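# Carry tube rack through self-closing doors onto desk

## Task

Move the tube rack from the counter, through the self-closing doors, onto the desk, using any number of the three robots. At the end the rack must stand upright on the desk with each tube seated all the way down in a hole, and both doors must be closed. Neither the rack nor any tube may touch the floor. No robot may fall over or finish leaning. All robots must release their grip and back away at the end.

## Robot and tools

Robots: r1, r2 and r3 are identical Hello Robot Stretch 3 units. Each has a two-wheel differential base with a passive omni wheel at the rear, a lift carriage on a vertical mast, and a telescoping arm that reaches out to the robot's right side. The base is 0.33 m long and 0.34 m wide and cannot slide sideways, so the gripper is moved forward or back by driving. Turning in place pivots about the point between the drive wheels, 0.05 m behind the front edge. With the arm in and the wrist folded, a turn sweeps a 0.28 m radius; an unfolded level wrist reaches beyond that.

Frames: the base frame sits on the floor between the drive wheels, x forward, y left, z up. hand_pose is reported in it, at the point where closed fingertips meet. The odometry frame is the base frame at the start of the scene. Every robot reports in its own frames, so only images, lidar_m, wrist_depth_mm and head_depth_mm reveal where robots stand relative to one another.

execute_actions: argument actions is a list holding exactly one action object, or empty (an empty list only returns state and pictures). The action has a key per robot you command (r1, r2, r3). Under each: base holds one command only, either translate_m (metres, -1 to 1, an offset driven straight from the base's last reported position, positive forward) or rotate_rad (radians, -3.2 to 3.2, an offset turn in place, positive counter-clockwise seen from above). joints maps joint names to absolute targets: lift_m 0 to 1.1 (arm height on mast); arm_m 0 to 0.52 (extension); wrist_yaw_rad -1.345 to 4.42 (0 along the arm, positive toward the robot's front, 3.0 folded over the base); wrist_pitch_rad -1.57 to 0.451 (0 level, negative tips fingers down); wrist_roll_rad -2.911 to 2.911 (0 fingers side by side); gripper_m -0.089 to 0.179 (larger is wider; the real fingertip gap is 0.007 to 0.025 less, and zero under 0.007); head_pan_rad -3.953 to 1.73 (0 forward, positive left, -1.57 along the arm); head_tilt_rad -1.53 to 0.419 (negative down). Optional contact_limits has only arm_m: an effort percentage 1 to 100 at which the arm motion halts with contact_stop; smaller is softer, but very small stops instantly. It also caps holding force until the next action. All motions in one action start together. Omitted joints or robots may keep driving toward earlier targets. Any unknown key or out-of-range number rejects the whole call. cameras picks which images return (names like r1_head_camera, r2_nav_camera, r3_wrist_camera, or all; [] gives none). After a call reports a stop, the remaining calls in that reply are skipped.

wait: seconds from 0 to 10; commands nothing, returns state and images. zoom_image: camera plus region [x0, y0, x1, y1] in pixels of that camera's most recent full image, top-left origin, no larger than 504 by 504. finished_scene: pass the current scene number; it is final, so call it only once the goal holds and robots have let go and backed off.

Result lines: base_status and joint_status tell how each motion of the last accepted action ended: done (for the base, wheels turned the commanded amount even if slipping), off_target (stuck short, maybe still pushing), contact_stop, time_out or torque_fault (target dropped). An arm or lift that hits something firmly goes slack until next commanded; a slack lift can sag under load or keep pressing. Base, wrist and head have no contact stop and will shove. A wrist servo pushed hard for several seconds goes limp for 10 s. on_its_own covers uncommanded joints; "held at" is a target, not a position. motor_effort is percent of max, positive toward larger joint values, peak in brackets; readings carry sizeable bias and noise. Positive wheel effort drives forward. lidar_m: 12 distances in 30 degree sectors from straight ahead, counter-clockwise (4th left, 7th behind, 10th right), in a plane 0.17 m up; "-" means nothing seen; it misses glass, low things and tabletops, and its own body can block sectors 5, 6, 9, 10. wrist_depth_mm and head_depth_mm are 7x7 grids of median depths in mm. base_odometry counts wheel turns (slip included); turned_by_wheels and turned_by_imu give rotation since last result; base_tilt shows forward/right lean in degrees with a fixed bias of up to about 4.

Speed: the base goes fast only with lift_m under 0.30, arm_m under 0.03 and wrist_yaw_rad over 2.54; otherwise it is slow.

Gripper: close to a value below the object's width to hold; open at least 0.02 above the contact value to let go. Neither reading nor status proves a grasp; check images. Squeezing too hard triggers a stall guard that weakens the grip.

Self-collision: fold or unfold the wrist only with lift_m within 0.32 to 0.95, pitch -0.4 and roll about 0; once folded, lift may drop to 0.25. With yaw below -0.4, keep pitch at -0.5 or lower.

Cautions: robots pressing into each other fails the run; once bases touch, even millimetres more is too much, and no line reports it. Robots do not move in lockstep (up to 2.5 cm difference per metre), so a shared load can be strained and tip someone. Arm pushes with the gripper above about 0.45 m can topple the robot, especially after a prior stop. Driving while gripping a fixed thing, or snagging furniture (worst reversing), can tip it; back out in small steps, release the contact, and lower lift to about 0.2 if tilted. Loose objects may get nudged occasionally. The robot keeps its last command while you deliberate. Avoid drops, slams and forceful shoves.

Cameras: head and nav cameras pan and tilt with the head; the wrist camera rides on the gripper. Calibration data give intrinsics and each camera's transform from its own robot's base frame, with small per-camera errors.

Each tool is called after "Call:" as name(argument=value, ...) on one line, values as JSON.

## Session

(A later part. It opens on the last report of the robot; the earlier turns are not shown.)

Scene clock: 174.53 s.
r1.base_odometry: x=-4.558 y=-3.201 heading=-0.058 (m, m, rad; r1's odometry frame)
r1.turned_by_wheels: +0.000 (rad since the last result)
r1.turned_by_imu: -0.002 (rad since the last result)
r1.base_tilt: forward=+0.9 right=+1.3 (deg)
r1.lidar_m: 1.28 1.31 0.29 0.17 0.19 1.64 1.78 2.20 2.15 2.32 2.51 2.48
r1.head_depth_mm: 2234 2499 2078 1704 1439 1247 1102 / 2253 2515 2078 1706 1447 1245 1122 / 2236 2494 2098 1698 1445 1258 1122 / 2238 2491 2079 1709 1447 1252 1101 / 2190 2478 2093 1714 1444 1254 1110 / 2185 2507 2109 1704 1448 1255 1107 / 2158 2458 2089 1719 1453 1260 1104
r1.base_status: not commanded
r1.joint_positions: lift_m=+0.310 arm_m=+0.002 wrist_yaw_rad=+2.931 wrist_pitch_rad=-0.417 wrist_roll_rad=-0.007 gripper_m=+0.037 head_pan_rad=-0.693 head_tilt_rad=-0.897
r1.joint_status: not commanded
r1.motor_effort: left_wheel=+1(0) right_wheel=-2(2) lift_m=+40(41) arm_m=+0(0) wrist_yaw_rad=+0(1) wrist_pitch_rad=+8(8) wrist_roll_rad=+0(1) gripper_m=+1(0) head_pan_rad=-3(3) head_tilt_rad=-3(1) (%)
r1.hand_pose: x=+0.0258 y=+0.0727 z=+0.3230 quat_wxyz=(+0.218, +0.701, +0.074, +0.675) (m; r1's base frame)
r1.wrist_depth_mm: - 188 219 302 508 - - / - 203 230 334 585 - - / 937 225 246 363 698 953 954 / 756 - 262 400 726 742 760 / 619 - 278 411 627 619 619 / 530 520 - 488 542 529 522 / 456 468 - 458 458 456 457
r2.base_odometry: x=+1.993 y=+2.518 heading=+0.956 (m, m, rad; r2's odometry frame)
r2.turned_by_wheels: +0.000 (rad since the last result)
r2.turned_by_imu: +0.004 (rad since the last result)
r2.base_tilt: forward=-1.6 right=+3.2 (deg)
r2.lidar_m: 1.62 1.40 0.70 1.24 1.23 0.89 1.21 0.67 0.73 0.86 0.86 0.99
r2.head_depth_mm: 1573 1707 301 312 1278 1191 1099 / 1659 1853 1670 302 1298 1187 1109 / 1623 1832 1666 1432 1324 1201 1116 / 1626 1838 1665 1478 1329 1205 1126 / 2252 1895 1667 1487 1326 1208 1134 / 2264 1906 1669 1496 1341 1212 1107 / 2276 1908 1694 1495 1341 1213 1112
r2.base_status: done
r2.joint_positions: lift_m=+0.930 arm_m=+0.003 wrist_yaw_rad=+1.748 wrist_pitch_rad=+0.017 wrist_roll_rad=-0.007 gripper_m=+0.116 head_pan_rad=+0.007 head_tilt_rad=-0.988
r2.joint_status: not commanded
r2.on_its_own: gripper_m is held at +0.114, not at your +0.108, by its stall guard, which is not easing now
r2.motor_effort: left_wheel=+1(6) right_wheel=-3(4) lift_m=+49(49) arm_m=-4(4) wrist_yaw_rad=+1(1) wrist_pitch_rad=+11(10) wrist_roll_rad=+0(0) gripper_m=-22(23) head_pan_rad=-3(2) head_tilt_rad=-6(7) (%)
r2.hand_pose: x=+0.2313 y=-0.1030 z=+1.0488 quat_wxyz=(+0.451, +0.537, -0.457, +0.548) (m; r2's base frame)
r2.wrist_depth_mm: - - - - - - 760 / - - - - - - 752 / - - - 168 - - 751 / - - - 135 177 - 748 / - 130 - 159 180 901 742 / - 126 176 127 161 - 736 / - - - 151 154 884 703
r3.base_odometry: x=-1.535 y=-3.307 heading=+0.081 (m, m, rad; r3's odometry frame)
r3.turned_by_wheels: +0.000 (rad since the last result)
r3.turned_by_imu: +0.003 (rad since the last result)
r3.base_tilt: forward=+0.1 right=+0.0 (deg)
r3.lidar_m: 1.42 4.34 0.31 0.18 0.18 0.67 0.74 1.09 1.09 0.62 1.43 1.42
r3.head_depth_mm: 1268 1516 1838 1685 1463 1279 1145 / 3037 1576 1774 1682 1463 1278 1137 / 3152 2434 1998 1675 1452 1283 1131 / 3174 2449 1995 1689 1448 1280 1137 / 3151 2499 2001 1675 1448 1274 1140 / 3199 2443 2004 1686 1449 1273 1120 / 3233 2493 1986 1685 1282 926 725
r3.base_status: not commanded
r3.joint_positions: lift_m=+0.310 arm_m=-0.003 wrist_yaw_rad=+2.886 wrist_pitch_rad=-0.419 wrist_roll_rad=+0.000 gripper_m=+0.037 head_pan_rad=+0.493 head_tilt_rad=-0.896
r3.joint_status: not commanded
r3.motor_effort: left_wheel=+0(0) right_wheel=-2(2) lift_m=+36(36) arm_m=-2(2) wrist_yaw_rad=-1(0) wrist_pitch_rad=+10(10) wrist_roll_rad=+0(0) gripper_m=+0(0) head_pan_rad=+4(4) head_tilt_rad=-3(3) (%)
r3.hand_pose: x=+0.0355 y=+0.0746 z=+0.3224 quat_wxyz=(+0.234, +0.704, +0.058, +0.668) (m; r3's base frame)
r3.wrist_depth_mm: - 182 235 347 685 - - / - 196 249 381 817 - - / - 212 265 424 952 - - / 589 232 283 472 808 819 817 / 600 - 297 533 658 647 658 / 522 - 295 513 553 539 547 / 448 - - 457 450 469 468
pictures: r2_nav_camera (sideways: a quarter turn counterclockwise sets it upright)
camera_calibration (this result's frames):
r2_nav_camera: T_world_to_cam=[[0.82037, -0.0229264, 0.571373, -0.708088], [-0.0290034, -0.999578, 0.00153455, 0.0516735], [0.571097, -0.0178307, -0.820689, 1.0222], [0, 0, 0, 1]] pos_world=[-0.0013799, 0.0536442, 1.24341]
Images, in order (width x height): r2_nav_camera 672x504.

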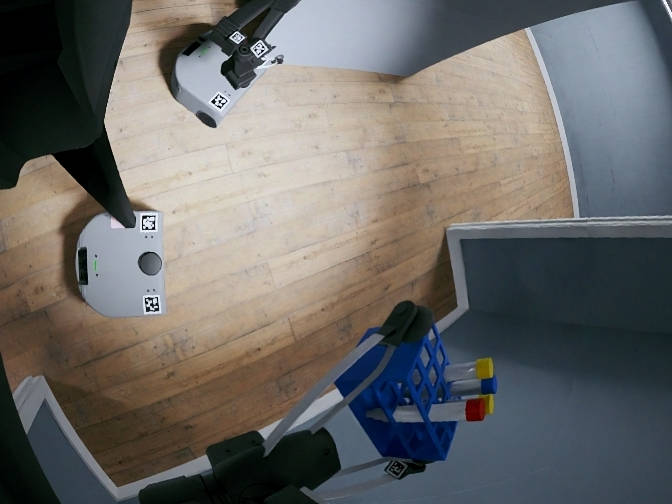

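Call:
execute_actions(actions=[{"r2":{"base":{"translate_m":0.5}},"r1":{"base":{"translate_m":-0.5}}}], cameras=[])

Call:
execute_actions(actions=[{"r2":{"base":{"rotate_rad":0.62}}}], cameras=[])

Call:
execute_actions(actions=[{"r2":{"base":{"translate_m":0.65}}}], cameras=["r2_nav_camera"])

Scene clock: 181.47 s.
r1.base_odometry: x=-5.057 y=-3.172 heading=-0.058 (m, m, rad; r1's odometry frame)
r1.turned_by_wheels: +0.000 (rad since the last result)
r1.turned_by_imu: +0.001 (rad since the last result)
r1.base_tilt: forward=+0.9 right=+1.3 (deg)
r1.lidar_m: 1.33 1.29 1.27 1.36 1.26 1.24 1.34 1.89 1.86 2.00 2.92 2.88
r1.head_depth_mm: 2599 2680 2083 1702 1438 1245 1107 / 2592 2640 2089 1702 1440 1249 1121 / 2596 2645 2085 1694 1452 1247 1123 / 2575 2677 2065 1715 1448 1252 1107 / 2575 2700 2089 1712 1451 1250 1101 / 2552 2662 2102 1716 1456 1257 1102 / 2549 2675 2086 1714 1446 1252 1105
r1.base_status: done
r1.joint_positions: lift_m=+0.310 arm_m=+0.002 wrist_yaw_rad=+2.931 wrist_pitch_rad=-0.417 wrist_roll_rad=-0.007 gripper_m=+0.037 head_pan_rad=-0.693 head_tilt_rad=-0.897
r1.joint_status: not commanded
r1.motor_effort: left_wheel=+1(7) right_wheel=-1(6) lift_m=+41(41) arm_m=+0(1) wrist_yaw_rad=+1(1) wrist_pitch_rad=+8(8) wrist_roll_rad=+0(1) gripper_m=+1(0) head_pan_rad=-3(3) head_tilt_rad=-1(1) (%)
r1.hand_pose: x=+0.0258 y=+0.0727 z=+0.3230 quat_wxyz=(+0.218, +0.701, +0.074, +0.675) (m; r1's base frame)
r1.wrist_depth_mm: - - - - - - 964 / - - - - - - - / 955 968 962 957 953 958 939 / 767 - 753 744 750 747 752 / 630 - 640 625 642 617 622 / 526 523 - 521 543 523 529 / 464 471 - 459 459 455 461
r2.base_odometry: x=+2.282 y=+2.926 heading=+0.956 (m, m, rad; r2's odometry frame)
r2.turned_by_wheels: +0.000 (rad since the last result)
r2.turned_by_imu: +0.002 (rad since the last result)
r2.base_tilt: forward=-1.6 right=+3.2 (deg)
r2.lidar_m: 1.12 4.39 0.96 0.68 0.67 1.34 1.41 1.11 0.85 0.73 0.72 0.83
r2.head_depth_mm: 1178 1347 302 311 1276 1195 1092 / 1152 1382 1600 302 1300 1201 1110 / 1121 1349 1586 1438 1320 1196 1121 / 1083 1294 1588 1485 1334 1207 1124 / 2196 1926 1678 1491 1333 1203 1126 / 2263 1930 1687 1487 1336 1204 1110 / 2271 1946 1680 1494 1327 1216 1109
r2.base_status: done
r2.joint_positions: lift_m=+0.930 arm_m=+0.003 wrist_yaw_rad=+1.748 wrist_pitch_rad=+0.017 wrist_roll_rad=-0.007 gripper_m=+0.116 head_pan_rad=+0.007 head_tilt_rad=-0.988
r2.joint_status: not commanded
r2.on_its_own: gripper_m is held at +0.114, not at your +0.108, by its stall guard, which is not easing now
r2.motor_effort: left_wheel=+0(5) right_wheel=-3(3) lift_m=+49(49) arm_m=-4(4) wrist_yaw_rad=+2(2) wrist_pitch_rad=+11(11) wrist_roll_rad=+0(0) gripper_m=-22(22) head_pan_rad=-3(2) head_tilt_rad=-6(6) (%)
r2.hand_pose: x=+0.2313 y=-0.1030 z=+1.0488 quat_wxyz=(+0.451, +0.537, -0.457, +0.548) (m; r2's base frame)
r2.wrist_depth_mm: - - - - - 859 611 / - - - - - 870 609 / - - - 168 - 840 602 / - - - 135 177 842 605 / - 130 - 159 180 734 605 / - 126 177 127 162 - 604 / - - - 151 153 725 565
r3.base_odometry: x=-1.535 y=-3.307 heading=+0.081 (m, m, rad; r3's odometry frame)
r3.turned_by_wheels: +0.000 (rad since the last result)
r3.turned_by_imu: +0.002 (rad since the last result)
r3.base_tilt: forward=+0.1 right=+0.0 (deg)
r3.lidar_m: 1.42 4.36 0.31 0.18 0.18 0.66 0.74 1.09 1.09 1.36 1.43 0.53
r3.head_depth_mm: 1271 1503 1855 1690 1447 1275 1141 / 3049 1572 1787 1677 1439 1274 1138 / 3212 2457 2003 1676 1450 1275 1141 / 3232 2457 2006 1685 1452 1276 1143 / 3215 2438 1990 1668 1446 1285 1142 / 3166 2446 1980 1684 1455 1278 1122 / 3122 2438 1992 1671 1291 930 725
r3.base_status: not commanded
r3.joint_positions: lift_m=+0.310 arm_m=-0.003 wrist_yaw_rad=+2.886 wrist_pitch_rad=-0.419 wrist_roll_rad=+0.000 gripper_m=+0.037 head_pan_rad=+0.493 head_tilt_rad=-0.896
r3.joint_status: not commanded
r3.motor_effort: left_wheel=+0(1) right_wheel=-2(2) lift_m=+36(35) arm_m=-2(1) wrist_yaw_rad=+0(1) wrist_pitch_rad=+10(10) wrist_roll_rad=+1(0) gripper_m=+0(0) head_pan_rad=+3(4) head_tilt_rad=-3(3) (%)
r3.hand_pose: x=+0.0355 y=+0.0746 z=+0.3224 quat_wxyz=(+0.234, +0.704, +0.058, +0.668) (m; r3's base frame)
r3.wrist_depth_mm: - 182 234 348 681 - - / - 196 248 381 816 - - / - 212 264 425 941 - - / 590 232 283 469 780 824 833 / 597 - 295 531 636 663 654 / 523 - 297 522 547 547 547 / 446 - - 462 449 464 466
pictures: none
No camera images: the call's "cameras" was empty. Leave "cameras" out to get every camera's image.

Scene clock: 183.40 s.
r1.base_odometry: x=-5.057 y=-3.172 heading=-0.058 (m, m, rad; r1's odometry frame)
r1.turned_by_wheels: +0.000 (rad since the last result)
r1.turned_by_imu: +0.000 (rad since the last result)
r1.base_tilt: forward=+1.0 right=+1.3 (deg)
r1.lidar_m: 1.52 1.29 1.27 1.36 1.26 1.24 1.34 1.89 1.86 2.00 2.93 2.88
r1.head_depth_mm: 2646 2653 2049 1709 1445 1242 1108 / 2601 2691 2079 1692 1432 1255 1121 / 2637 2657 2094 1701 1444 1262 1121 / 2581 2644 2072 1708 1445 1248 1102 / 2577 2676 2073 1716 1458 1255 1103 / 2549 2662 2092 1712 1454 1255 1109 / 2542 2681 2110 1715 1458 1255 1106
r1.base_status: not commanded
r1.joint_positions: lift_m=+0.310 arm_m=+0.002 wrist_yaw_rad=+2.931 wrist_pitch_rad=-0.417 wrist_roll_rad=-0.007 gripper_m=+0.037 head_pan_rad=-0.693 head_tilt_rad=-0.897
r1.joint_status: not commanded
r1.motor_effort: left_wheel=+1(1) right_wheel=-1(2) lift_m=+40(41) arm_m=+0(0) wrist_yaw_rad=+0(1) wrist_pitch_rad=+8(8) wrist_roll_rad=+1(0) gripper_m=+1(0) head_pan_rad=-3(3) head_tilt_rad=-1(1) (%)
r1.hand_pose: x=+0.0258 y=+0.0727 z=+0.3230 quat_wxyz=(+0.218, +0.701, +0.074, +0.675) (m; r1's base frame)
r1.wrist_depth_mm: - - - - - - 981 / - - - - - - - / 940 957 963 960 966 951 958 / 764 - 758 752 758 762 755 / 626 - 650 617 640 612 618 / 529 517 - 524 543 527 524 / 458 472 - 457 456 458 457
r2.base_odometry: x=+2.282 y=+2.926 heading=+1.576 (m, m, rad; r2's odometry frame)
r2.turned_by_wheels: +0.620 (rad since the last result)
r2.turned_by_imu: +0.627 (rad since the last result)
r2.base_tilt: forward=-1.6 right=+3.2 (deg)
r2.lidar_m: 1.49 0.92 0.67 1.38 1.36 1.30 1.11 0.80 0.72 0.73 0.88 1.12
r2.head_depth_mm: 2236 1958 302 311 1289 1192 1092 / 2218 1905 1681 302 1300 1198 1115 / 2229 1906 1661 1428 1324 1197 1121 / 2228 1910 1679 1479 1325 1202 1128 / 2274 1917 1695 1492 1330 1216 1131 / 1360 1459 1615 1487 1332 1206 1111 / 1123 1243 1389 1448 1345 1218 1107
r2.base_status: done
r2.joint_positions: lift_m=+0.930 arm_m=+0.003 wrist_yaw_rad=+1.748 wrist_pitch_rad=+0.017 wrist_roll_rad=-0.007 gripper_m=+0.116 head_pan_rad=+0.007 head_tilt_rad=-0.988
r2.joint_status: not commanded
r2.on_its_own: gripper_m is held at +0.114, not at your +0.108, by its stall guard, which is not easing now
r2.motor_effort: left_wheel=-3(5) right_wheel=+3(8) lift_m=+50(49) arm_m=-4(4) wrist_yaw_rad=+2(2) wrist_pitch_rad=+11(11) wrist_roll_rad=+0(0) gripper_m=-22(23) head_pan_rad=-2(3) head_tilt_rad=-6(6) (%)
r2.hand_pose: x=+0.2312 y=-0.1030 z=+1.0488 quat_wxyz=(+0.451, +0.537, -0.457, +0.548) (m; r2's base frame)
r2.wrist_depth_mm: 736 890 - - - - 744 / 751 911 - - - - 760 / 766 923 - 168 - - 778 / 768 925 - 134 176 - 780 / 787 130 - 159 180 863 821 / - 126 176 127 161 - 814 / 840 923 - 151 154 891 822
r3.base_odometry: x=-1.535 y=-3.307 heading=+0.081 (m, m, rad; r3's odometry frame)
r3.turned_by_wheels: +0.000 (rad since the last result)
r3.turned_by_imu: +0.001 (rad since the last result)
r3.base_tilt: forward=+0.1 right=+0.0 (deg)
r3.lidar_m: 1.43 4.35 0.31 0.18 0.18 0.66 0.74 1.09 1.09 1.36 0.58 0.67
r3.head_depth_mm: 1265 1498 1844 1686 1449 1278 1139 / 3084 1576 1794 1676 1456 1282 1136 / 3248 2437 2002 1692 1461 1270 1136 / 3206 2441 1999 1684 1453 1296 1136 / 3210 2452 1994 1699 1452 1276 1138 / 3179 2481 2012 1676 1465 1281 1120 / 3223 2470 1993 1680 1284 929 724
r3.base_status: not commanded
r3.joint_positions: lift_m=+0.310 arm_m=-0.003 wrist_yaw_rad=+2.886 wrist_pitch_rad=-0.419 wrist_roll_rad=+0.000 gripper_m=+0.037 head_pan_rad=+0.493 head_tilt_rad=-0.896
r3.joint_status: not commanded
r3.motor_effort: left_wheel=+0(1) right_wheel=-3(2) lift_m=+35(36) arm_m=-1(2) wrist_yaw_rad=-1(1) wrist_pitch_rad=+10(10) wrist_roll_rad=+0(1) gripper_m=+0(0) head_pan_rad=+4(3) head_tilt_rad=-3(3) (%)
r3.hand_pose: x=+0.0355 y=+0.0746 z=+0.3224 quat_wxyz=(+0.234, +0.704, +0.058, +0.668) (m; r3's base frame)
r3.wrist_depth_mm: - 182 233 351 681 - - / - 195 248 383 829 - - / - 212 264 419 932 - - / 587 231 283 474 805 808 811 / 599 - 296 531 654 654 651 / 518 - 295 518 549 537 548 / 449 - - 458 449 471 468
pictures: none
No camera images: the call's "cameras" was empty. Leave "cameras" out to get every camera's image.

Scene clock: 190.83 s.
r1.base_odometry: x=-5.057 y=-3.172 heading=-0.058 (m, m, rad; r1's odometry frame)
r1.turned_by_wheels: +0.000 (rad since the last result)
r1.turned_by_imu: -0.001 (rad since the last result)
r1.base_tilt: forward=+0.9 right=+1.4 (deg)
r1.lidar_m: 1.64 1.29 1.27 1.36 1.26 1.24 1.34 1.89 1.87 2.00 2.93 2.88
r1.head_depth_mm: 2613 2694 2075 1698 1445 1252 1100 / 2610 2694 2095 1715 1443 1250 1119 / 2586 2677 2083 1692 1449 1258 1125 / 2595 2664 2082 1700 1438 1255 1110 / 2585 2686 2090 1692 1452 1254 1103 / 2569 2669 2091 1703 1448 1251 1105 / 2551 2702 2098 1714 1448 1250 1111
r1.base_status: not commanded
r1.joint_positions: lift_m=+0.310 arm_m=+0.002 wrist_yaw_rad=+2.931 wrist_pitch_rad=-0.417 wrist_roll_rad=-0.007 gripper_m=+0.037 head_pan_rad=-0.693 head_tilt_rad=-0.897
r1.joint_status: not commanded
r1.motor_effort: left_wheel=+0(1) right_wheel=-1(1) lift_m=+41(40) arm_m=+0(0) wrist_yaw_rad=+1(0) wrist_pitch_rad=+8(8) wrist_roll_rad=+1(0) gripper_m=+0(0) head_pan_rad=-3(3) head_tilt_rad=-1(2) (%)
r1.hand_pose: x=+0.0258 y=+0.0727 z=+0.3230 quat_wxyz=(+0.218, +0.701, +0.074, +0.675) (m; r1's base frame)
r1.wrist_depth_mm: - - - - - - 973 / - - - - - - - / 941 958 958 961 960 937 951 / 759 - 755 747 752 757 752 / 624 - 655 614 634 632 622 / 514 526 - 533 549 526 528 / 456 469 - 459 459 457 459
r2.base_odometry: x=+2.279 y=+3.576 heading=+1.576 (m, m, rad; r2's odometry frame)
r2.turned_by_wheels: +0.000 (rad since the last result)
r2.turned_by_imu: +0.003 (rad since the last result)
r2.base_tilt: forward=-1.6 right=+3.3 (deg)
r2.lidar_m: 3.78 0.65 0.60 0.60 0.76 1.81 1.67 1.04 0.94 0.89 0.64 3.77
r2.head_depth_mm: 2203 1937 302 311 1274 1194 1093 / 2233 1903 1670 302 1298 1196 1108 / 2237 1923 1675 1424 1328 1206 1122 / 2252 1936 1666 1471 1330 1202 1133 / 2249 1941 1679 1492 1331 1207 1131 / 2280 1921 1692 1427 1340 1216 1105 / 2270 1891 1005 1080 1244 1212 1114
r2.base_status: done
r2.joint_positions: lift_m=+0.930 arm_m=+0.003 wrist_yaw_rad=+1.748 wrist_pitch_rad=+0.017 wrist_roll_rad=-0.007 gripper_m=+0.116 head_pan_rad=+0.007 head_tilt_rad=-0.988
r2.joint_status: not commanded
r2.on_its_own: gripper_m is held at +0.114, not at your +0.108, by its stall guard, which is not easing now
r2.motor_effort: left_wheel=-3(4) right_wheel=+3(7) lift_m=+49(49) arm_m=-4(4) wrist_yaw_rad=+2(2) wrist_pitch_rad=+10(10) wrist_roll_rad=+0(0) gripper_m=-22(23) head_pan_rad=-2(3) head_tilt_rad=-8(6) (%)
r2.hand_pose: x=+0.2312 y=-0.1030 z=+1.0488 quat_wxyz=(+0.451, +0.537, -0.457, +0.548) (m; r2's base frame)
r2.wrist_depth_mm: 532 692 - - - - - / 540 706 - - - - - / 556 711 - 167 - - - / 573 730 - 134 177 - - / 567 130 - 158 180 - - / - 126 176 127 161 - - / 617 677 - 150 154 - -
r3.base_odometry: x=-1.535 y=-3.307 heading=+0.081 (m, m, rad; r3's odometry frame)
r3.turned_by_wheels: +0.000 (rad since the last result)
r3.turned_by_imu: +0.002 (rad since the last result)
r3.base_tilt: forward=+0.1 right=+0.1 (deg)
r3.lidar_m: 0.62 4.38 0.31 0.18 0.18 0.66 0.74 1.09 1.09 1.31 1.43 1.42
r3.head_depth_mm: 527 1503 1846 1672 1291 1282 1138 / 776 633 766 1617 1269 1233 1143 / 3094 2457 1978 1642 1250 1261 1141 / 3207 2425 1992 1683 1456 1279 1141 / 3198 2428 2001 1676 1458 1274 1141 / 3217 2482 1982 1686 1455 1286 1123 / 3212 2470 2013 1681 1306 931 725
r3.base_status: not commanded
r3.joint_positions: lift_m=+0.310 arm_m=-0.003 wrist_yaw_rad=+2.886 wrist_pitch_rad=-0.419 wrist_roll_rad=+0.000 gripper_m=+0.037 head_pan_rad=+0.493 head_tilt_rad=-0.896
r3.joint_status: not commanded
r3.motor_effort: left_wheel=+0(0) right_wheel=-2(2) lift_m=+35(36) arm_m=-1(2) wrist_yaw_rad=+0(0) wrist_pitch_rad=+10(10) wrist_roll_rad=+0(1) gripper_m=+0(0) head_pan_rad=+5(4) head_tilt_rad=-3(3) (%)
r3.hand_pose: x=+0.0355 y=+0.0746 z=+0.3224 quat_wxyz=(+0.234, +0.704, +0.058, +0.668) (m; r3's base frame)
r3.wrist_depth_mm: - 183 233 349 687 - - / - 195 248 383 818 - - / - 212 265 418 964 - - / 586 233 285 473 807 819 814 / 599 - 295 540 635 656 580 / 523 - 295 520 548 540 529 / 445 - - 463 449 463 461
pictures: r2_nav_camera (sideways: a quarter turn counterclockwise sets it upright)
camera_calibration (this result's frames):
r2_nav_camera: T_world_to_cam=[[0.820377, -0.0229396, 0.571362, -0.708074], [-0.0290195, -0.999578, 0.00153503, 0.051673], [0.571086, -0.01784, -0.820697, 1.02221], [0, 0, 0, 1]] pos_world=[-0.00137981, 0.0536443, 1.24341]
Images, in order (width x height): r2_nav_camera 672x504.

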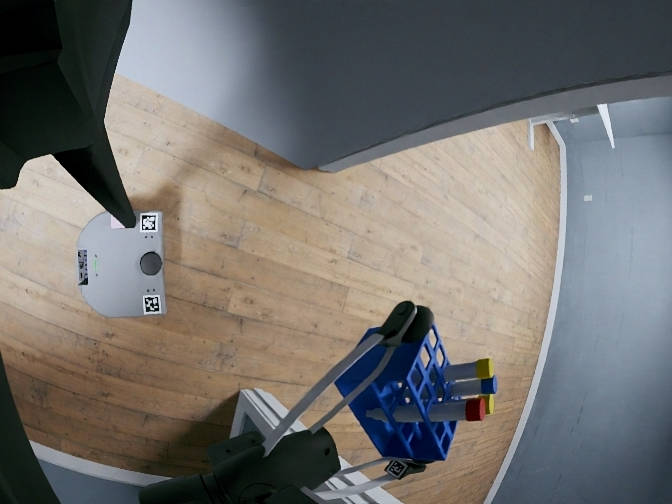

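Call:
execute_actions(actions=[{"r2":{"base":{"translate_m":1.0}}}], cameras=[])

Call:
execute_actions(actions=[{"r2":{"base":{"translate_m":0.5}},"r3":{"base":{"translate_m":-0.3}}}], cameras=[])

Call:
execute_actions(actions=[{"r2":{"base":{"rotate_rad":1.1},"joints":{"head_tilt_rad":-0.7}}}], cameras=["r2_nav_camera","r3_nav_camera","r2_head_camera"])

Scene clock: 202.67 s.
r1.base_odometry: x=-5.057 y=-3.172 heading=-0.058 (m, m, rad; r1's odometry frame)
r1.turned_by_wheels: +0.000 (rad since the last result)
r1.turned_by_imu: -0.002 (rad since the last result)
r1.base_tilt: forward=+0.9 right=+1.3 (deg)
r1.lidar_m: 1.64 1.29 1.27 1.36 1.26 1.24 1.34 1.89 1.87 2.00 2.92 2.88
r1.head_depth_mm: 2610 2691 2072 1695 1445 1249 1099 / 2615 2706 2057 1693 1437 1255 1124 / 2590 2686 2090 1708 1457 1265 1123 / 2573 2677 2076 1717 1441 1267 1103 / 2603 2692 2089 1714 1449 1250 1102 / 2586 2689 2083 1718 1460 1255 1109 / 2564 2675 2095 1715 1441 1257 1108
r1.base_status: not commanded
r1.joint_positions: lift_m=+0.310 arm_m=+0.002 wrist_yaw_rad=+2.931 wrist_pitch_rad=-0.417 wrist_roll_rad=-0.007 gripper_m=+0.037 head_pan_rad=-0.693 head_tilt_rad=-0.897
r1.joint_status: not commanded
r1.motor_effort: left_wheel=+1(0) right_wheel=-1(2) lift_m=+40(40) arm_m=+0(0) wrist_yaw_rad=+1(1) wrist_pitch_rad=+8(8) wrist_roll_rad=+1(1) gripper_m=+0(0) head_pan_rad=-3(3) head_tilt_rad=-2(2) (%)
r1.hand_pose: x=+0.0258 y=+0.0727 z=+0.3230 quat_wxyz=(+0.218, +0.701, +0.074, +0.675) (m; r1's base frame)
r1.wrist_depth_mm: - - - - - - 963 / - - - - - - - / 937 956 953 961 954 954 937 / 744 - 748 753 752 750 756 / 623 - 628 626 642 628 621 / 529 517 - 529 539 531 526 / 460 470 - 455 457 457 458
r2.base_odometry: x=+2.274 y=+4.576 heading=+1.575 (m, m, rad; r2's odometry frame)
r2.turned_by_wheels: +0.000 (rad since the last result)
r2.turned_by_imu: +0.004 (rad since the last result)
r2.base_tilt: forward=-1.6 right=+3.3 (deg)
r2.lidar_m: 2.84 2.61 2.01 0.57 0.51 0.55 2.26 0.81 0.81 2.33 2.83 2.82
r2.head_depth_mm: 2225 1952 302 311 1275 1192 1095 / 2206 1909 1669 302 1307 1199 1108 / 2225 1911 1667 1435 1325 1199 1121 / 2232 1923 1664 1483 1334 1197 1133 / 2233 1930 1676 1492 1339 1206 1129 / 2258 1930 1685 1485 1337 1206 1106 / 2270 1941 1689 1487 1345 1212 1104
r2.base_status: done
r2.joint_positions: lift_m=+0.930 arm_m=+0.003 wrist_yaw_rad=+1.748 wrist_pitch_rad=+0.017 wrist_roll_rad=-0.007 gripper_m=+0.116 head_pan_rad=+0.007 head_tilt_rad=-0.988
r2.joint_status: not commanded
r2.on_its_own: gripper_m is held at +0.114, not at your +0.108, by its stall guard, which is not easing now
r2.motor_effort: left_wheel=-4(4) right_wheel=+3(6) lift_m=+49(49) arm_m=-4(4) wrist_yaw_rad=+2(2) wrist_pitch_rad=+10(11) wrist_roll_rad=+0(0) gripper_m=-23(23) head_pan_rad=-2(3) head_tilt_rad=-6(7) (%)
r2.hand_pose: x=+0.2312 y=-0.1030 z=+1.0488 quat_wxyz=(+0.451, +0.537, -0.457, +0.548) (m; r2's base frame)
r2.wrist_depth_mm: - - - - - - - / - - - - - - - / - - - 168 - - - / - - - 135 177 - - / - 129 - 159 180 - - / - 126 176 127 161 - - / - - - 151 154 - -
r3.base_odometry: x=-1.535 y=-3.307 heading=+0.081 (m, m, rad; r3's odometry frame)
r3.turned_by_wheels: +0.000 (rad since the last result)
r3.turned_by_imu: +0.003 (rad since the last result)
r3.base_tilt: forward=+0.1 right=-0.1 (deg)
r3.lidar_m: 1.43 1.54 0.31 0.18 0.18 0.67 0.74 1.09 1.09 1.31 1.43 1.42
r3.head_depth_mm: 1270 1513 1855 1687 1451 1280 1134 / 3102 1558 1777 1685 1455 1280 1132 / 3184 2463 2009 1688 1442 1277 1132 / 3168 2494 1989 1678 1459 1277 1133 / 3197 2455 1980 1676 1452 1279 1140 / 3220 2452 1746 1673 1449 1273 1117 / 3151 2432 1725 1695 1290 925 724
r3.base_status: not commanded
r3.joint_positions: lift_m=+0.310 arm_m=-0.003 wrist_yaw_rad=+2.886 wrist_pitch_rad=-0.419 wrist_roll_rad=+0.000 gripper_m=+0.037 head_pan_rad=+0.493 head_tilt_rad=-0.896
r3.joint_status: not commanded
r3.motor_effort: left_wheel=+0(0) right_wheel=-2(2) lift_m=+36(35) arm_m=-2(1) wrist_yaw_rad=-1(1) wrist_pitch_rad=+10(10) wrist_roll_rad=+0(0) gripper_m=+0(0) head_pan_rad=+4(4) head_tilt_rad=-2(3) (%)
r3.hand_pose: x=+0.0355 y=+0.0746 z=+0.3224 quat_wxyz=(+0.234, +0.704, +0.058, +0.668) (m; r3's base frame)
r3.wrist_depth_mm: - 182 234 347 688 - - / - 195 248 383 834 - - / - 211 265 421 939 - - / 586 231 283 470 804 811 814 / 600 - 297 540 651 647 656 / 519 - 295 520 544 540 550 / 453 - - 456 446 464 468
pictures: none
No camera images: the call's "cameras" was empty. Leave "cameras" out to get every camera's image.

Scene clock: 208.63 s.
r1.base_odometry: x=-5.057 y=-3.172 heading=-0.058 (m, m, rad; r1's odometry frame)
r1.turned_by_wheels: +0.000 (rad since the last result)
r1.turned_by_imu: -0.001 (rad since the last result)
r1.base_tilt: forward=+1.0 right=+1.3 (deg)
r1.lidar_m: 1.64 1.29 1.27 1.36 1.25 1.24 1.34 1.89 1.87 1.99 2.93 2.88
r1.head_depth_mm: 2646 2667 2074 1703 1439 1251 1108 / 2638 2630 2078 1699 1446 1250 1117 / 2610 2681 2090 1703 1446 1256 1124 / 2603 2700 2093 1712 1444 1255 1106 / 2577 2665 2111 1706 1457 1262 1104 / 2566 2688 2072 1715 1449 1259 1109 / 2534 2669 2096 1720 1451 1257 1105
r1.base_status: not commanded
r1.joint_positions: lift_m=+0.310 arm_m=+0.002 wrist_yaw_rad=+2.931 wrist_pitch_rad=-0.417 wrist_roll_rad=-0.007 gripper_m=+0.037 head_pan_rad=-0.693 head_tilt_rad=-0.897
r1.joint_status: not commanded
r1.motor_effort: left_wheel=+1(1) right_wheel=-2(2) lift_m=+41(40) arm_m=+0(0) wrist_yaw_rad=+0(0) wrist_pitch_rad=+8(8) wrist_roll_rad=+0(1) gripper_m=+0(0) head_pan_rad=-4(2) head_tilt_rad=-2(1) (%)
r1.hand_pose: x=+0.0258 y=+0.0727 z=+0.3230 quat_wxyz=(+0.218, +0.701, +0.074, +0.675) (m; r1's base frame)
r1.wrist_depth_mm: - - - - - - 965 / - - - - - - - / 927 963 969 961 967 967 966 / 770 - 740 745 745 765 752 / 622 - 640 617 651 624 613 / 531 523 - 525 542 524 526 / 458 466 - 457 456 454 457
r2.base_odometry: x=+2.272 y=+5.076 heading=+1.575 (m, m, rad; r2's odometry frame)
r2.turned_by_wheels: +0.000 (rad since the last result)
r2.turned_by_imu: +0.002 (rad since the last result)
r2.base_tilt: forward=-1.6 right=+3.3 (deg)
r2.lidar_m: 2.37 2.19 1.78 1.40 0.88 0.79 1.02 1.21 1.89 2.50 2.60 2.35
r2.head_depth_mm: 2112 1930 302 312 1274 1195 1099 / 2169 1900 1666 302 1305 1193 1107 / 2203 1899 1672 1431 1322 1198 1122 / 2266 1908 1666 1477 1326 1210 1127 / 2244 1904 1665 1471 1326 1213 1137 / 2242 1926 1678 1476 1337 1216 1108 / 2270 1940 1677 1480 1340 1214 1112
r2.base_status: done
r2.joint_positions: lift_m=+0.930 arm_m=+0.003 wrist_yaw_rad=+1.748 wrist_pitch_rad=+0.017 wrist_roll_rad=-0.007 gripper_m=+0.116 head_pan_rad=+0.007 head_tilt_rad=-0.988
r2.joint_status: not commanded
r2.on_its_own: gripper_m is held at +0.114, not at your +0.108, by its stall guard, which is not easing now
r2.motor_effort: left_wheel=-3(4) right_wheel=+3(8) lift_m=+49(50) arm_m=-4(4) wrist_yaw_rad=+2(1) wrist_pitch_rad=+11(10) wrist_roll_rad=+0(0) gripper_m=-23(23) head_pan_rad=-3(3) head_tilt_rad=-6(6) (%)
r2.hand_pose: x=+0.2312 y=-0.1030 z=+1.0488 quat_wxyz=(+0.451, +0.537, -0.457, +0.548) (m; r2's base frame)
r2.wrist_depth_mm: - - - - - - - / - - - - - - - / - - - 168 - - - / - - - 134 177 - - / - 129 - 159 180 - - / - 126 176 127 161 - - / - - - 151 154 - -
r3.base_odometry: x=-1.834 y=-3.332 heading=+0.081 (m, m, rad; r3's odometry frame)
r3.turned_by_wheels: +0.000 (rad since the last result)
r3.turned_by_imu: +0.002 (rad since the last result)
r3.base_tilt: forward=+0.1 right=+0.0 (deg)
r3.lidar_m: 1.09 1.10 1.03 0.53 0.44 0.44 0.49 0.77 0.90 1.10 1.61 1.65
r3.head_depth_mm: 941 1074 1258 1501 1446 1270 1136 / 967 1103 1293 1582 1447 1280 1139 / 995 1144 1351 1598 1459 1284 1136 / 1018 1181 1403 1604 1454 1282 1137 / 1042 1224 1462 1649 1453 1285 1135 / 1076 1263 1513 1689 1448 1286 1133 / 1115 1295 1529 1668 1444 1273 1137
r3.base_status: done
r3.joint_positions: lift_m=+0.310 arm_m=-0.003 wrist_yaw_rad=+2.886 wrist_pitch_rad=-0.419 wrist_roll_rad=+0.000 gripper_m=+0.037 head_pan_rad=+0.493 head_tilt_rad=-0.896
r3.joint_status: not commanded
r3.motor_effort: left_wheel=+0(10) right_wheel=+0(8) lift_m=+36(36) arm_m=-1(1) wrist_yaw_rad=-1(0) wrist_pitch_rad=+10(10) wrist_roll_rad=+0(1) gripper_m=+1(0) head_pan_rad=+4(4) head_tilt_rad=-3(3) (%)
r3.hand_pose: x=+0.0355 y=+0.0746 z=+0.3224 quat_wxyz=(+0.234, +0.704, +0.058, +0.668) (m; r3's base frame)
r3.wrist_depth_mm: - 488 646 - - - 869 / - 518 682 - - - 901 / - 556 734 - - - 889 / 403 598 714 788 817 825 828 / 431 - 638 628 652 648 655 / 442 - 542 530 543 536 549 / 439 - - 461 449 462 467
pictures: none
No camera images: the call's "cameras" was empty. Leave "cameras" out to get every camera's image.

Scene clock: 211.33 s.
r1.base_odometry: x=-5.057 y=-3.172 heading=-0.058 (m, m, rad; r1's odometry frame)
r1.turned_by_wheels: +0.000 (rad since the last result)
r1.turned_by_imu: -0.001 (rad since the last result)
r1.base_tilt: forward=+1.0 right=+1.3 (deg)
r1.lidar_m: 1.64 1.29 1.27 1.37 1.26 1.24 1.34 1.90 1.87 2.01 2.93 2.88
r1.head_depth_mm: 2621 2719 2071 1694 1442 1255 1113 / 2614 2672 2060 1711 1439 1255 1125 / 2641 2672 2088 1705 1444 1252 1123 / 2600 2664 2098 1707 1443 1260 1106 / 2611 2692 2075 1706 1447 1252 1107 / 2570 2681 2081 1714 1462 1258 1105 / 2516 2702 2074 1703 1452 1250 1106
r1.base_status: not commanded
r1.joint_positions: lift_m=+0.310 arm_m=+0.002 wrist_yaw_rad=+2.931 wrist_pitch_rad=-0.417 wrist_roll_rad=-0.007 gripper_m=+0.037 head_pan_rad=-0.693 head_tilt_rad=-0.897
r1.joint_status: not commanded
r1.motor_effort: left_wheel=+1(0) right_wheel=-2(2) lift_m=+41(41) arm_m=+0(0) wrist_yaw_rad=+0(1) wrist_pitch_rad=+8(8) wrist_roll_rad=+0(0) gripper_m=+0(0) head_pan_rad=-3(3) head_tilt_rad=-1(1) (%)
r1.hand_pose: x=+0.0258 y=+0.0727 z=+0.3230 quat_wxyz=(+0.218, +0.701, +0.074, +0.675) (m; r1's base frame)
r1.wrist_depth_mm: - - - - - - 977 / - - - - - - - / 929 961 944 958 959 969 961 / 757 - 742 746 769 750 752 / 620 - 643 612 647 616 626 / 533 517 - 520 549 526 525 / 457 466 - 457 455 459 455
r2.base_odometry: x=+2.272 y=+5.076 heading=+2.675 (m, m, rad; r2's odometry frame)
r2.turned_by_wheels: +1.100 (rad since the last result)
r2.turned_by_imu: +1.112 (rad since the last result)
r2.base_tilt: forward=-1.6 right=+3.2 (deg)
r2.lidar_m: 1.78 1.30 0.86 0.79 0.92 1.21 2.15 2.51 2.55 2.36 2.38 2.20
r2.head_depth_mm: 1608 2301 2336 294 298 297 1133 / 1614 2284 2356 1856 1520 1252 1156 / 1635 2280 2382 1852 1616 1305 1152 / 1495 2245 2246 1863 1560 1329 1157 / 1493 2202 2303 1886 1550 1326 1164 / 1957 2234 2404 1878 1555 1343 1156 / 1951 2217 2381 1903 1561 1334 1163
r2.base_status: done
r2.joint_positions: lift_m=+0.930 arm_m=+0.003 wrist_yaw_rad=+1.748 wrist_pitch_rad=+0.017 wrist_roll_rad=-0.007 gripper_m=+0.116 head_pan_rad=+0.007 head_tilt_rad=-0.705
r2.joint_status: all done
r2.on_its_own: gripper_m is held at +0.114, not at your +0.108, by its stall guard, which is not easing now
r2.motor_effort: left_wheel=-2(8) right_wheel=+3(9) lift_m=+49(49) arm_m=-4(4) wrist_yaw_rad=+2(2) wrist_pitch_rad=+11(11) wrist_roll_rad=+0(0) gripper_m=-22(22) head_pan_rad=-3(2) head_tilt_rad=+2(24) (%)
r2.hand_pose: x=+0.2312 y=-0.1030 z=+1.0488 quat_wxyz=(+0.451, +0.537, -0.457, +0.548) (m; r2's base frame)
r2.wrist_depth_mm: - - - - - - - / - - - - - - - / - - - 168 - - - / - - - 135 177 - - / - 129 - 159 181 - - / - 126 176 127 162 - - / - - - 151 154 - -
r3.base_odometry: x=-1.834 y=-3.332 heading=+0.081 (m, m, rad; r3's odometry frame)
r3.turned_by_wheels: +0.000 (rad since the last result)
r3.turned_by_imu: +0.001 (rad since the last result)
r3.base_tilt: forward=+0.1 right=+0.0 (deg)
r3.lidar_m: 1.45 1.31 1.03 0.53 0.44 0.44 0.49 0.78 0.90 1.10 1.61 1.65
r3.head_depth_mm: 1318 1562 1901 1669 1462 1277 1138 / 1294 1517 1815 1671 1446 1272 1144 / 1260 1471 1754 1686 1442 1280 1136 / 1223 1429 1688 1673 1454 1273 1147 / 1200 1389 1640 1674 1451 1275 1133 / 1177 1350 1596 1687 1452 1272 1139 / 1144 1305 1522 1677 1457 1273 1135
r3.base_status: not commanded
r3.joint_positions: lift_m=+0.310 arm_m=-0.003 wrist_yaw_rad=+2.886 wrist_pitch_rad=-0.419 wrist_roll_rad=+0.000 gripper_m=+0.037 head_pan_rad=+0.493 head_tilt_rad=-0.896
r3.joint_status: not commanded
r3.motor_effort: left_wheel=+0(1) right_wheel=+0(1) lift_m=+35(36) arm_m=-2(2) wrist_yaw_rad=-1(0) wrist_pitch_rad=+9(10) wrist_roll_rad=+0(1) gripper_m=+0(0) head_pan_rad=+4(4) head_tilt_rad=-3(3) (%)
r3.hand_pose: x=+0.0355 y=+0.0746 z=+0.3224 quat_wxyz=(+0.234, +0.704, +0.058, +0.668) (m; r3's base frame)
r3.wrist_depth_mm: - 480 654 - - - 943 / - 527 683 - - - - / - 568 725 - - - - / 400 590 721 786 809 808 809 / 428 - 642 643 653 653 651 / 447 - 545 526 549 547 547 / 434 - - 455 449 460 470
pictures: r2_head_camera (sideways: a quarter turn clockwise sets it upright), r2_nav_camera (sideways: a quarter turn counterclockwise sets it upright), r3_nav_camera (sideways: a quarter turn counterclockwise sets it upright)
camera_calibration (this result's frames):
r2_head_camera: T_world_to_cam=[[-0.675767, -0.0212013, -0.73681, 0.980963], [-0.0296097, 0.99956, -0.00160519, 0.00337442], [0.73652, 0.020732, -0.676098, 0.829446], [0, 0, 0, 1]] pos_world=[0.052099, 0.000228691, 1.28357]
r2_nav_camera: T_world_to_cam=[[0.62825, -0.0243782, 0.777629, -0.975688], [-0.0281531, -0.999567, -0.00859072, 0.0648516], [0.777502, -0.0164956, -0.628664, 0.77121], [0, 0, 0, 1]] pos_world=[0.0151851, 0.0537595, 1.24411]
r3_nav_camera: T_world_to_cam=[[0.735731, 0.349769, 0.579966, -0.709829], [0.46823, -0.881399, -0.062426, 0.131108], [0.489347, 0.317486, -0.812245, 1.00662], [0, 0, 0, 1]] pos_world=[-0.0317294, 0.0442485, 1.23748]
Images, in order (width x height): r2_head_camera 896x504, r2_nav_camera 672x504, r3_nav_camera 672x504.

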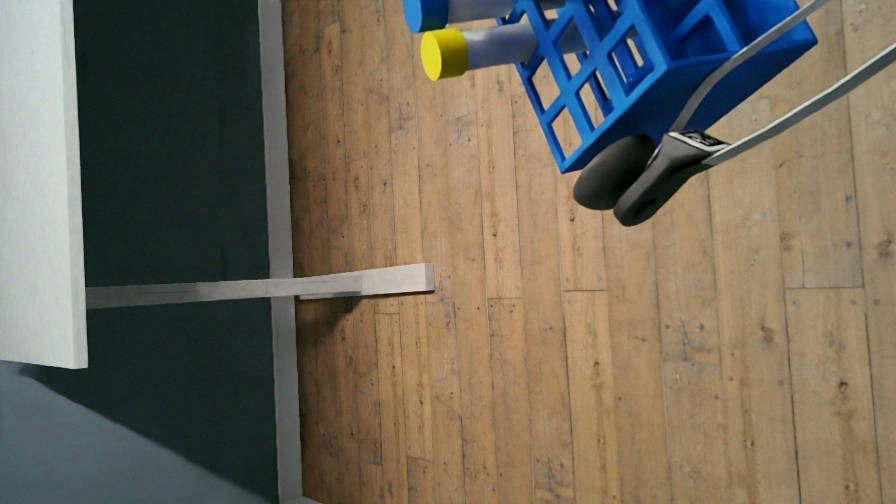

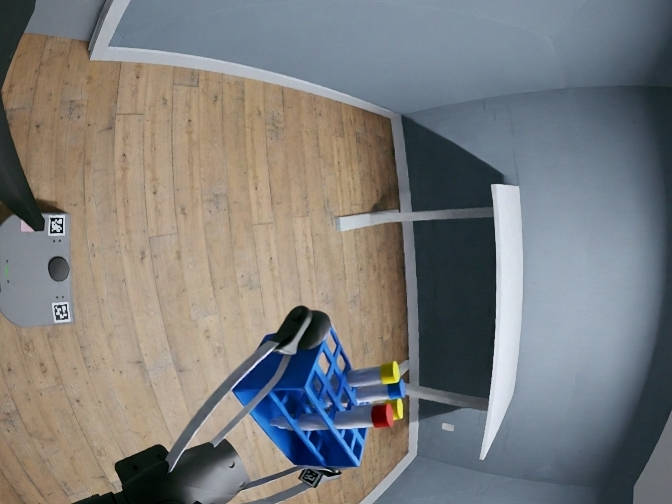

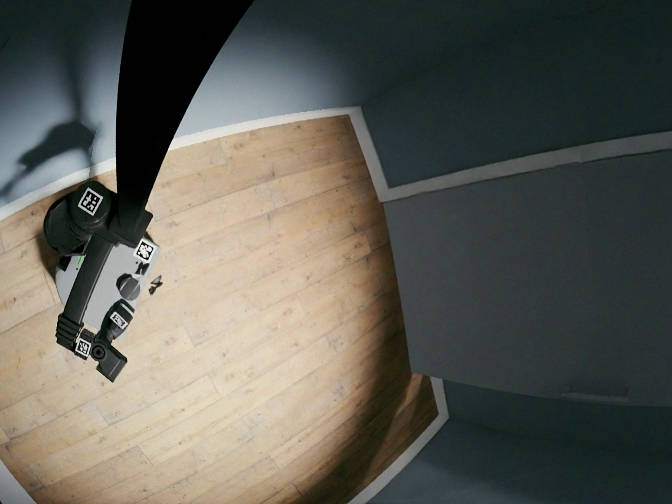

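Call:
execute_actions(actions=[{"r2":{"base":{"rotate_rad":-0.25},"joints":{"lift_m":1.0}}}], cameras=[])

Call:
execute_actions(actions=[{"r2":{"base":{"translate_m":1.0}}}], cameras=["r2_nav_camera","r2_head_camera"])

Scene clock: 213.53 s.
r1.base_odometry: x=-5.057 y=-3.172 heading=-0.058 (m, m, rad; r1's odometry frame)
r1.turned_by_wheels: +0.000 (rad since the last result)
r1.turned_by_imu: +0.000 (rad since the last result)
r1.base_tilt: forward=+0.9 right=+1.4 (deg)
r1.lidar_m: 1.64 1.29 1.27 1.36 1.26 1.24 1.34 1.89 1.87 2.00 2.93 2.88
r1.head_depth_mm: 2603 2666 2085 1701 1441 1253 1101 / 2609 2689 2066 1709 1440 1248 1128 / 2587 2688 2074 1708 1448 1256 1128 / 2567 2695 2059 1700 1445 1247 1106 / 2570 2673 2088 1718 1456 1255 1106 / 2553 2704 2095 1696 1439 1253 1105 / 2551 2720 2100 1717 1457 1260 1103
r1.base_status: not commanded
r1.joint_positions: lift_m=+0.310 arm_m=+0.002 wrist_yaw_rad=+2.931 wrist_pitch_rad=-0.417 wrist_roll_rad=-0.007 gripper_m=+0.037 head_pan_rad=-0.693 head_tilt_rad=-0.897
r1.joint_status: not commanded
r1.motor_effort: left_wheel=+1(0) right_wheel=-2(2) lift_m=+41(41) arm_m=+0(0) wrist_yaw_rad=+0(1) wrist_pitch_rad=+8(8) wrist_roll_rad=+0(0) gripper_m=+0(0) head_pan_rad=-2(4) head_tilt_rad=-2(1) (%)
r1.hand_pose: x=+0.0258 y=+0.0727 z=+0.3230 quat_wxyz=(+0.218, +0.701, +0.074, +0.675) (m; r1's base frame)
r1.wrist_depth_mm: - - - - - - 975 / - - - - - - - / 934 951 946 974 961 978 974 / 762 - 750 748 755 751 759 / 625 - 652 621 640 621 621 / 530 517 - 529 541 525 525 / 458 472 - 455 458 455 453
r2.base_odometry: x=+2.272 y=+5.076 heading=+2.425 (m, m, rad; r2's odometry frame)
r2.turned_by_wheels: -0.250 (rad since the last result)
r2.turned_by_imu: -0.253 (rad since the last result)
r2.base_tilt: forward=-1.6 right=+3.3 (deg)
r2.lidar_m: 2.20 1.79 0.99 0.79 0.87 0.97 1.35 2.48 2.72 2.38 2.35 2.58
r2.head_depth_mm: 1910 2587 2301 1922 - 1302 1147 / 2229 2523 2347 1991 - 1304 1162 / 2170 2429 2350 1916 1472 1322 1156 / 1651 2349 2401 1877 1549 1332 1168 / 1640 2281 2361 1908 1557 1331 1166 / 1515 2183 2379 1895 1547 1320 1165 / 1504 2075 2265 1876 1563 1333 1163
r2.base_status: done
r2.joint_positions: lift_m=+1.000 arm_m=+0.003 wrist_yaw_rad=+1.748 wrist_pitch_rad=+0.018 wrist_roll_rad=-0.007 gripper_m=+0.116 head_pan_rad=+0.007 head_tilt_rad=-0.705
r2.joint_status: all done
r2.on_its_own: gripper_m is held at +0.114, not at your +0.108, by its stall guard, which is not easing now
r2.motor_effort: left_wheel=+1(5) right_wheel=-3(7) lift_m=+49(49) arm_m=-4(4) wrist_yaw_rad=+2(2) wrist_pitch_rad=+10(11) wrist_roll_rad=+0(0) gripper_m=-22(23) head_pan_rad=-2(2) head_tilt_rad=+2(2) (%)
r2.hand_pose: x=+0.2313 y=-0.1029 z=+1.1191 quat_wxyz=(+0.451, +0.536, -0.457, +0.548) (m; r2's base frame)
r2.wrist_depth_mm: - - - - - - - / - - - - - - - / - - - 168 - - - / - - - 135 177 - - / - 130 - 159 180 - - / - 126 177 127 161 - - / - - - 151 154 - -
r3.base_odometry: x=-1.834 y=-3.332 heading=+0.081 (m, m, rad; r3's odometry frame)
r3.turned_by_wheels: +0.000 (rad since the last result)
r3.turned_by_imu: +0.001 (rad since the last result)
r3.base_tilt: forward=+0.1 right=+0.0 (deg)
r3.lidar_m: 1.56 1.32 1.02 0.53 0.44 0.44 0.49 0.77 0.90 1.10 1.61 1.65
r3.head_depth_mm: 1458 1774 1989 1686 1466 1283 1140 / 1396 1633 1881 1675 1456 1272 1143 / 1344 1561 1849 1670 1460 1275 1136 / 1283 1500 1784 1673 1455 1277 1135 / 1242 1431 1680 1683 1447 1281 1135 / 1191 1383 1595 1683 1455 1281 1138 / 1154 1310 1531 1667 1449 1287 1137
r3.base_status: not commanded
r3.joint_positions: lift_m=+0.310 arm_m=-0.003 wrist_yaw_rad=+2.886 wrist_pitch_rad=-0.419 wrist_roll_rad=+0.000 gripper_m=+0.037 head_pan_rad=+0.493 head_tilt_rad=-0.896
r3.joint_status: not commanded
r3.motor_effort: left_wheel=+0(0) right_wheel=+0(0) lift_m=+36(35) arm_m=-1(1) wrist_yaw_rad=+0(0) wrist_pitch_rad=+10(10) wrist_roll_rad=+1(1) gripper_m=+0(0) head_pan_rad=+4(4) head_tilt_rad=-3(3) (%)
r3.hand_pose: x=+0.0355 y=+0.0746 z=+0.3224 quat_wxyz=(+0.234, +0.704, +0.058, +0.668) (m; r3's base frame)
r3.wrist_depth_mm: - 483 654 - - - 965 / - 523 698 - - - - / - 560 726 - - - - / 400 597 728 796 798 820 803 / 428 - 628 647 648 653 650 / 446 - 548 532 549 542 546 / 436 - - 461 446 463 467
pictures: none
No camera images: the call's "cameras" was empty. Leave "cameras" out to get every camera's image.

Scene clock: 224.50 s.
r1.base_odometry: x=-5.057 y=-3.172 heading=-0.058 (m, m, rad; r1's odometry frame)
r1.turned_by_wheels: +0.000 (rad since the last result)
r1.turned_by_imu: -0.002 (rad since the last result)
r1.base_tilt: forward=+0.9 right=+1.2 (deg)
r1.lidar_m: 1.64 1.29 1.27 1.36 1.26 1.24 1.34 1.89 1.87 2.00 2.93 2.88
r1.head_depth_mm: 2605 2696 2064 1703 1442 1249 1103 / 2619 2644 2095 1714 1444 1259 1121 / 2596 2679 2094 1709 1454 1255 1118 / 2608 2659 2092 1711 1452 1256 1108 / 2578 2671 2093 1702 1445 1257 1108 / 2585 2698 2087 1714 1454 1249 1104 / 2536 2677 2102 1719 1452 1256 1108
r1.base_status: not commanded
r1.joint_positions: lift_m=+0.310 arm_m=+0.002 wrist_yaw_rad=+2.931 wrist_pitch_rad=-0.417 wrist_roll_rad=-0.007 gripper_m=+0.037 head_pan_rad=-0.693 head_tilt_rad=-0.897
r1.joint_status: not commanded
r1.motor_effort: left_wheel=+0(1) right_wheel=-2(2) lift_m=+40(41) arm_m=-1(0) wrist_yaw_rad=+1(0) wrist_pitch_rad=+8(8) wrist_roll_rad=+0(1) gripper_m=+0(1) head_pan_rad=-4(3) head_tilt_rad=-1(2) (%)
r1.hand_pose: x=+0.0258 y=+0.0727 z=+0.3230 quat_wxyz=(+0.218, +0.701, +0.074, +0.675) (m; r1's base frame)
r1.wrist_depth_mm: - - - - - - 955 / - - - - - - - / 924 978 959 966 968 947 951 / 762 - 754 753 744 751 759 / 624 - 640 618 643 626 614 / 528 521 - 518 549 532 523 / 465 465 - 451 458 456 461
r2.base_odometry: x=+1.517 y=+5.733 heading=+2.425 (m, m, rad; r2's odometry frame)
r2.turned_by_wheels: +0.000 (rad since the last result)
r2.turned_by_imu: +0.004 (rad since the last result)
r2.base_tilt: forward=-1.6 right=+3.2 (deg)
r2.lidar_m: 1.36 0.92 0.94 1.16 1.16 1.27 2.11 3.42 2.47 2.01 1.99 1.24
r2.head_depth_mm: 1248 827 687 1912 - 1299 1150 / 1226 831 690 1899 - 1293 1160 / 1185 832 666 1861 1478 1332 1158 / 1166 834 641 1783 1568 1329 1162 / 1141 837 619 1747 1549 1320 1165 / 1122 838 621 1709 1565 1333 1163 / 1087 840 622 1637 1571 1335 1168
r2.base_status: done
r2.joint_positions: lift_m=+1.000 arm_m=+0.003 wrist_yaw_rad=+1.748 wrist_pitch_rad=+0.018 wrist_roll_rad=-0.007 gripper_m=+0.116 head_pan_rad=+0.007 head_tilt_rad=-0.705
r2.joint_status: not commanded
r2.on_its_own: gripper_m is held at +0.114, not at your +0.108, by its stall guard, which is not easing now
r2.motor_effort: left_wheel=+1(5) right_wheel=-3(3) lift_m=+49(50) arm_m=-4(4) wrist_yaw_rad=+2(2) wrist_pitch_rad=+10(10) wrist_roll_rad=+0(0) gripper_m=-22(23) head_pan_rad=-3(2) head_tilt_rad=+2(3) (%)
r2.hand_pose: x=+0.2313 y=-0.1029 z=+1.1191 quat_wxyz=(+0.451, +0.536, -0.457, +0.548) (m; r2's base frame)
r2.wrist_depth_mm: - - - - - - - / - - - - - - - / - - - 168 - - - / 954 - - 134 177 - - / 576 129 564 159 180 750 831 / 607 126 176 127 162 - - / 857 - - 150 154 - -
r3.base_odometry: x=-1.834 y=-3.332 heading=+0.081 (m, m, rad; r3's odometry frame)
r3.turned_by_wheels: +0.000 (rad since the last result)
r3.turned_by_imu: +0.003 (rad since the last result)
r3.base_tilt: forward=+0.1 right=+0.1 (deg)
r3.lidar_m: 1.60 1.32 1.03 0.53 0.44 0.44 0.48 0.78 0.90 1.10 1.61 1.65
r3.head_depth_mm: 1486 1768 1971 1687 1445 1283 1142 / 1415 1684 1945 1685 1458 1281 1142 / 1366 1602 1857 1669 1448 1283 1143 / 1315 1513 1810 1672 1452 1271 1138 / 1257 1447 1700 1663 1444 1267 1138 / 1203 1378 1599 1686 1446 1277 1142 / 1160 1321 1528 1679 1453 1271 1148
r3.base_status: not commanded
r3.joint_positions: lift_m=+0.310 arm_m=-0.003 wrist_yaw_rad=+2.886 wrist_pitch_rad=-0.419 wrist_roll_rad=+0.000 gripper_m=+0.037 head_pan_rad=+0.493 head_tilt_rad=-0.896
r3.joint_status: not commanded
r3.motor_effort: left_wheel=+0(0) right_wheel=+0(1) lift_m=+35(36) arm_m=-1(2) wrist_yaw_rad=-1(1) wrist_pitch_rad=+10(10) wrist_roll_rad=+1(0) gripper_m=+0(1) head_pan_rad=+4(4) head_tilt_rad=-2(3) (%)
r3.hand_pose: x=+0.0355 y=+0.0746 z=+0.3224 quat_wxyz=(+0.234, +0.704, +0.058, +0.668) (m; r3's base frame)
r3.wrist_depth_mm: - 490 646 - - - 985 / - 520 692 - - - - / - 560 731 - - - - / 400 595 715 790 803 796 832 / 430 - 633 639 649 658 654 / 443 - 549 524 542 546 538 / 436 - - 457 450 467 464
pictures: r2_head_camera (sideways: a quarter turn clockwise sets it upright), r2_nav_camera (sideways: a quarter turn counterclockwise sets it upright)
camera_calibration (this result's frames):
r2_head_camera: T_world_to_cam=[[-0.675641, -0.0212005, -0.736926, 0.981112], [-0.0296095, 0.99956, -0.00160907, 0.00337948], [0.736636, 0.0207329, -0.675972, 0.829281], [0, 0, 0, 1]] pos_world=[0.0521022, 0.000228718, 1.28358]
r2_nav_camera: T_world_to_cam=[[0.628117, -0.024379, 0.777737, -0.975827], [-0.0281515, -0.999567, -0.00859671, 0.0648594], [0.777609, -0.0164947, -0.628531, 0.771036], [0, 0, 0, 1]] pos_world=[0.015195, 0.0537596, 1.24411]
Images, in order (width x height): r2_head_camera 896x504, r2_nav_camera 672x504.

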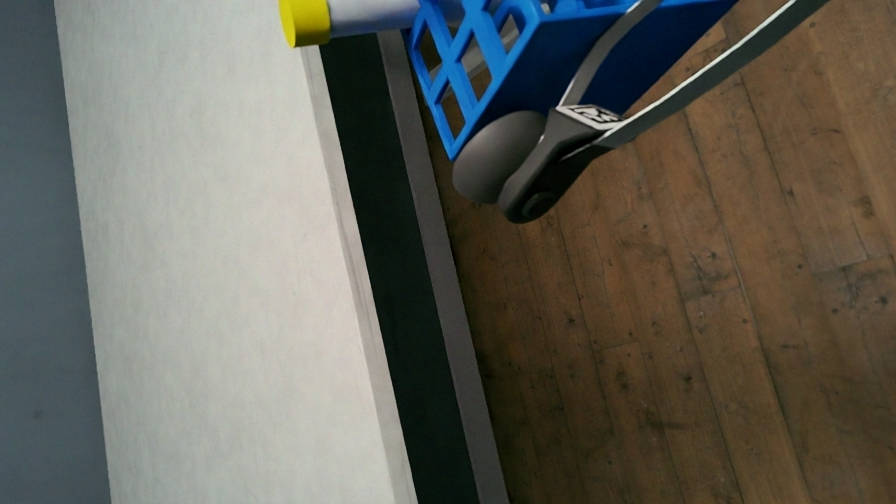

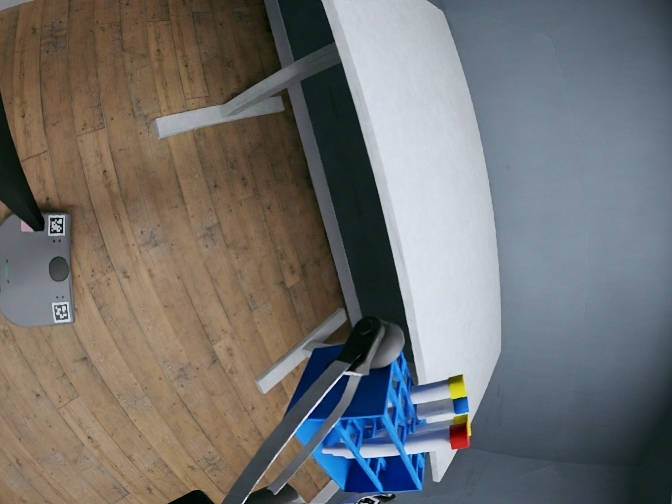

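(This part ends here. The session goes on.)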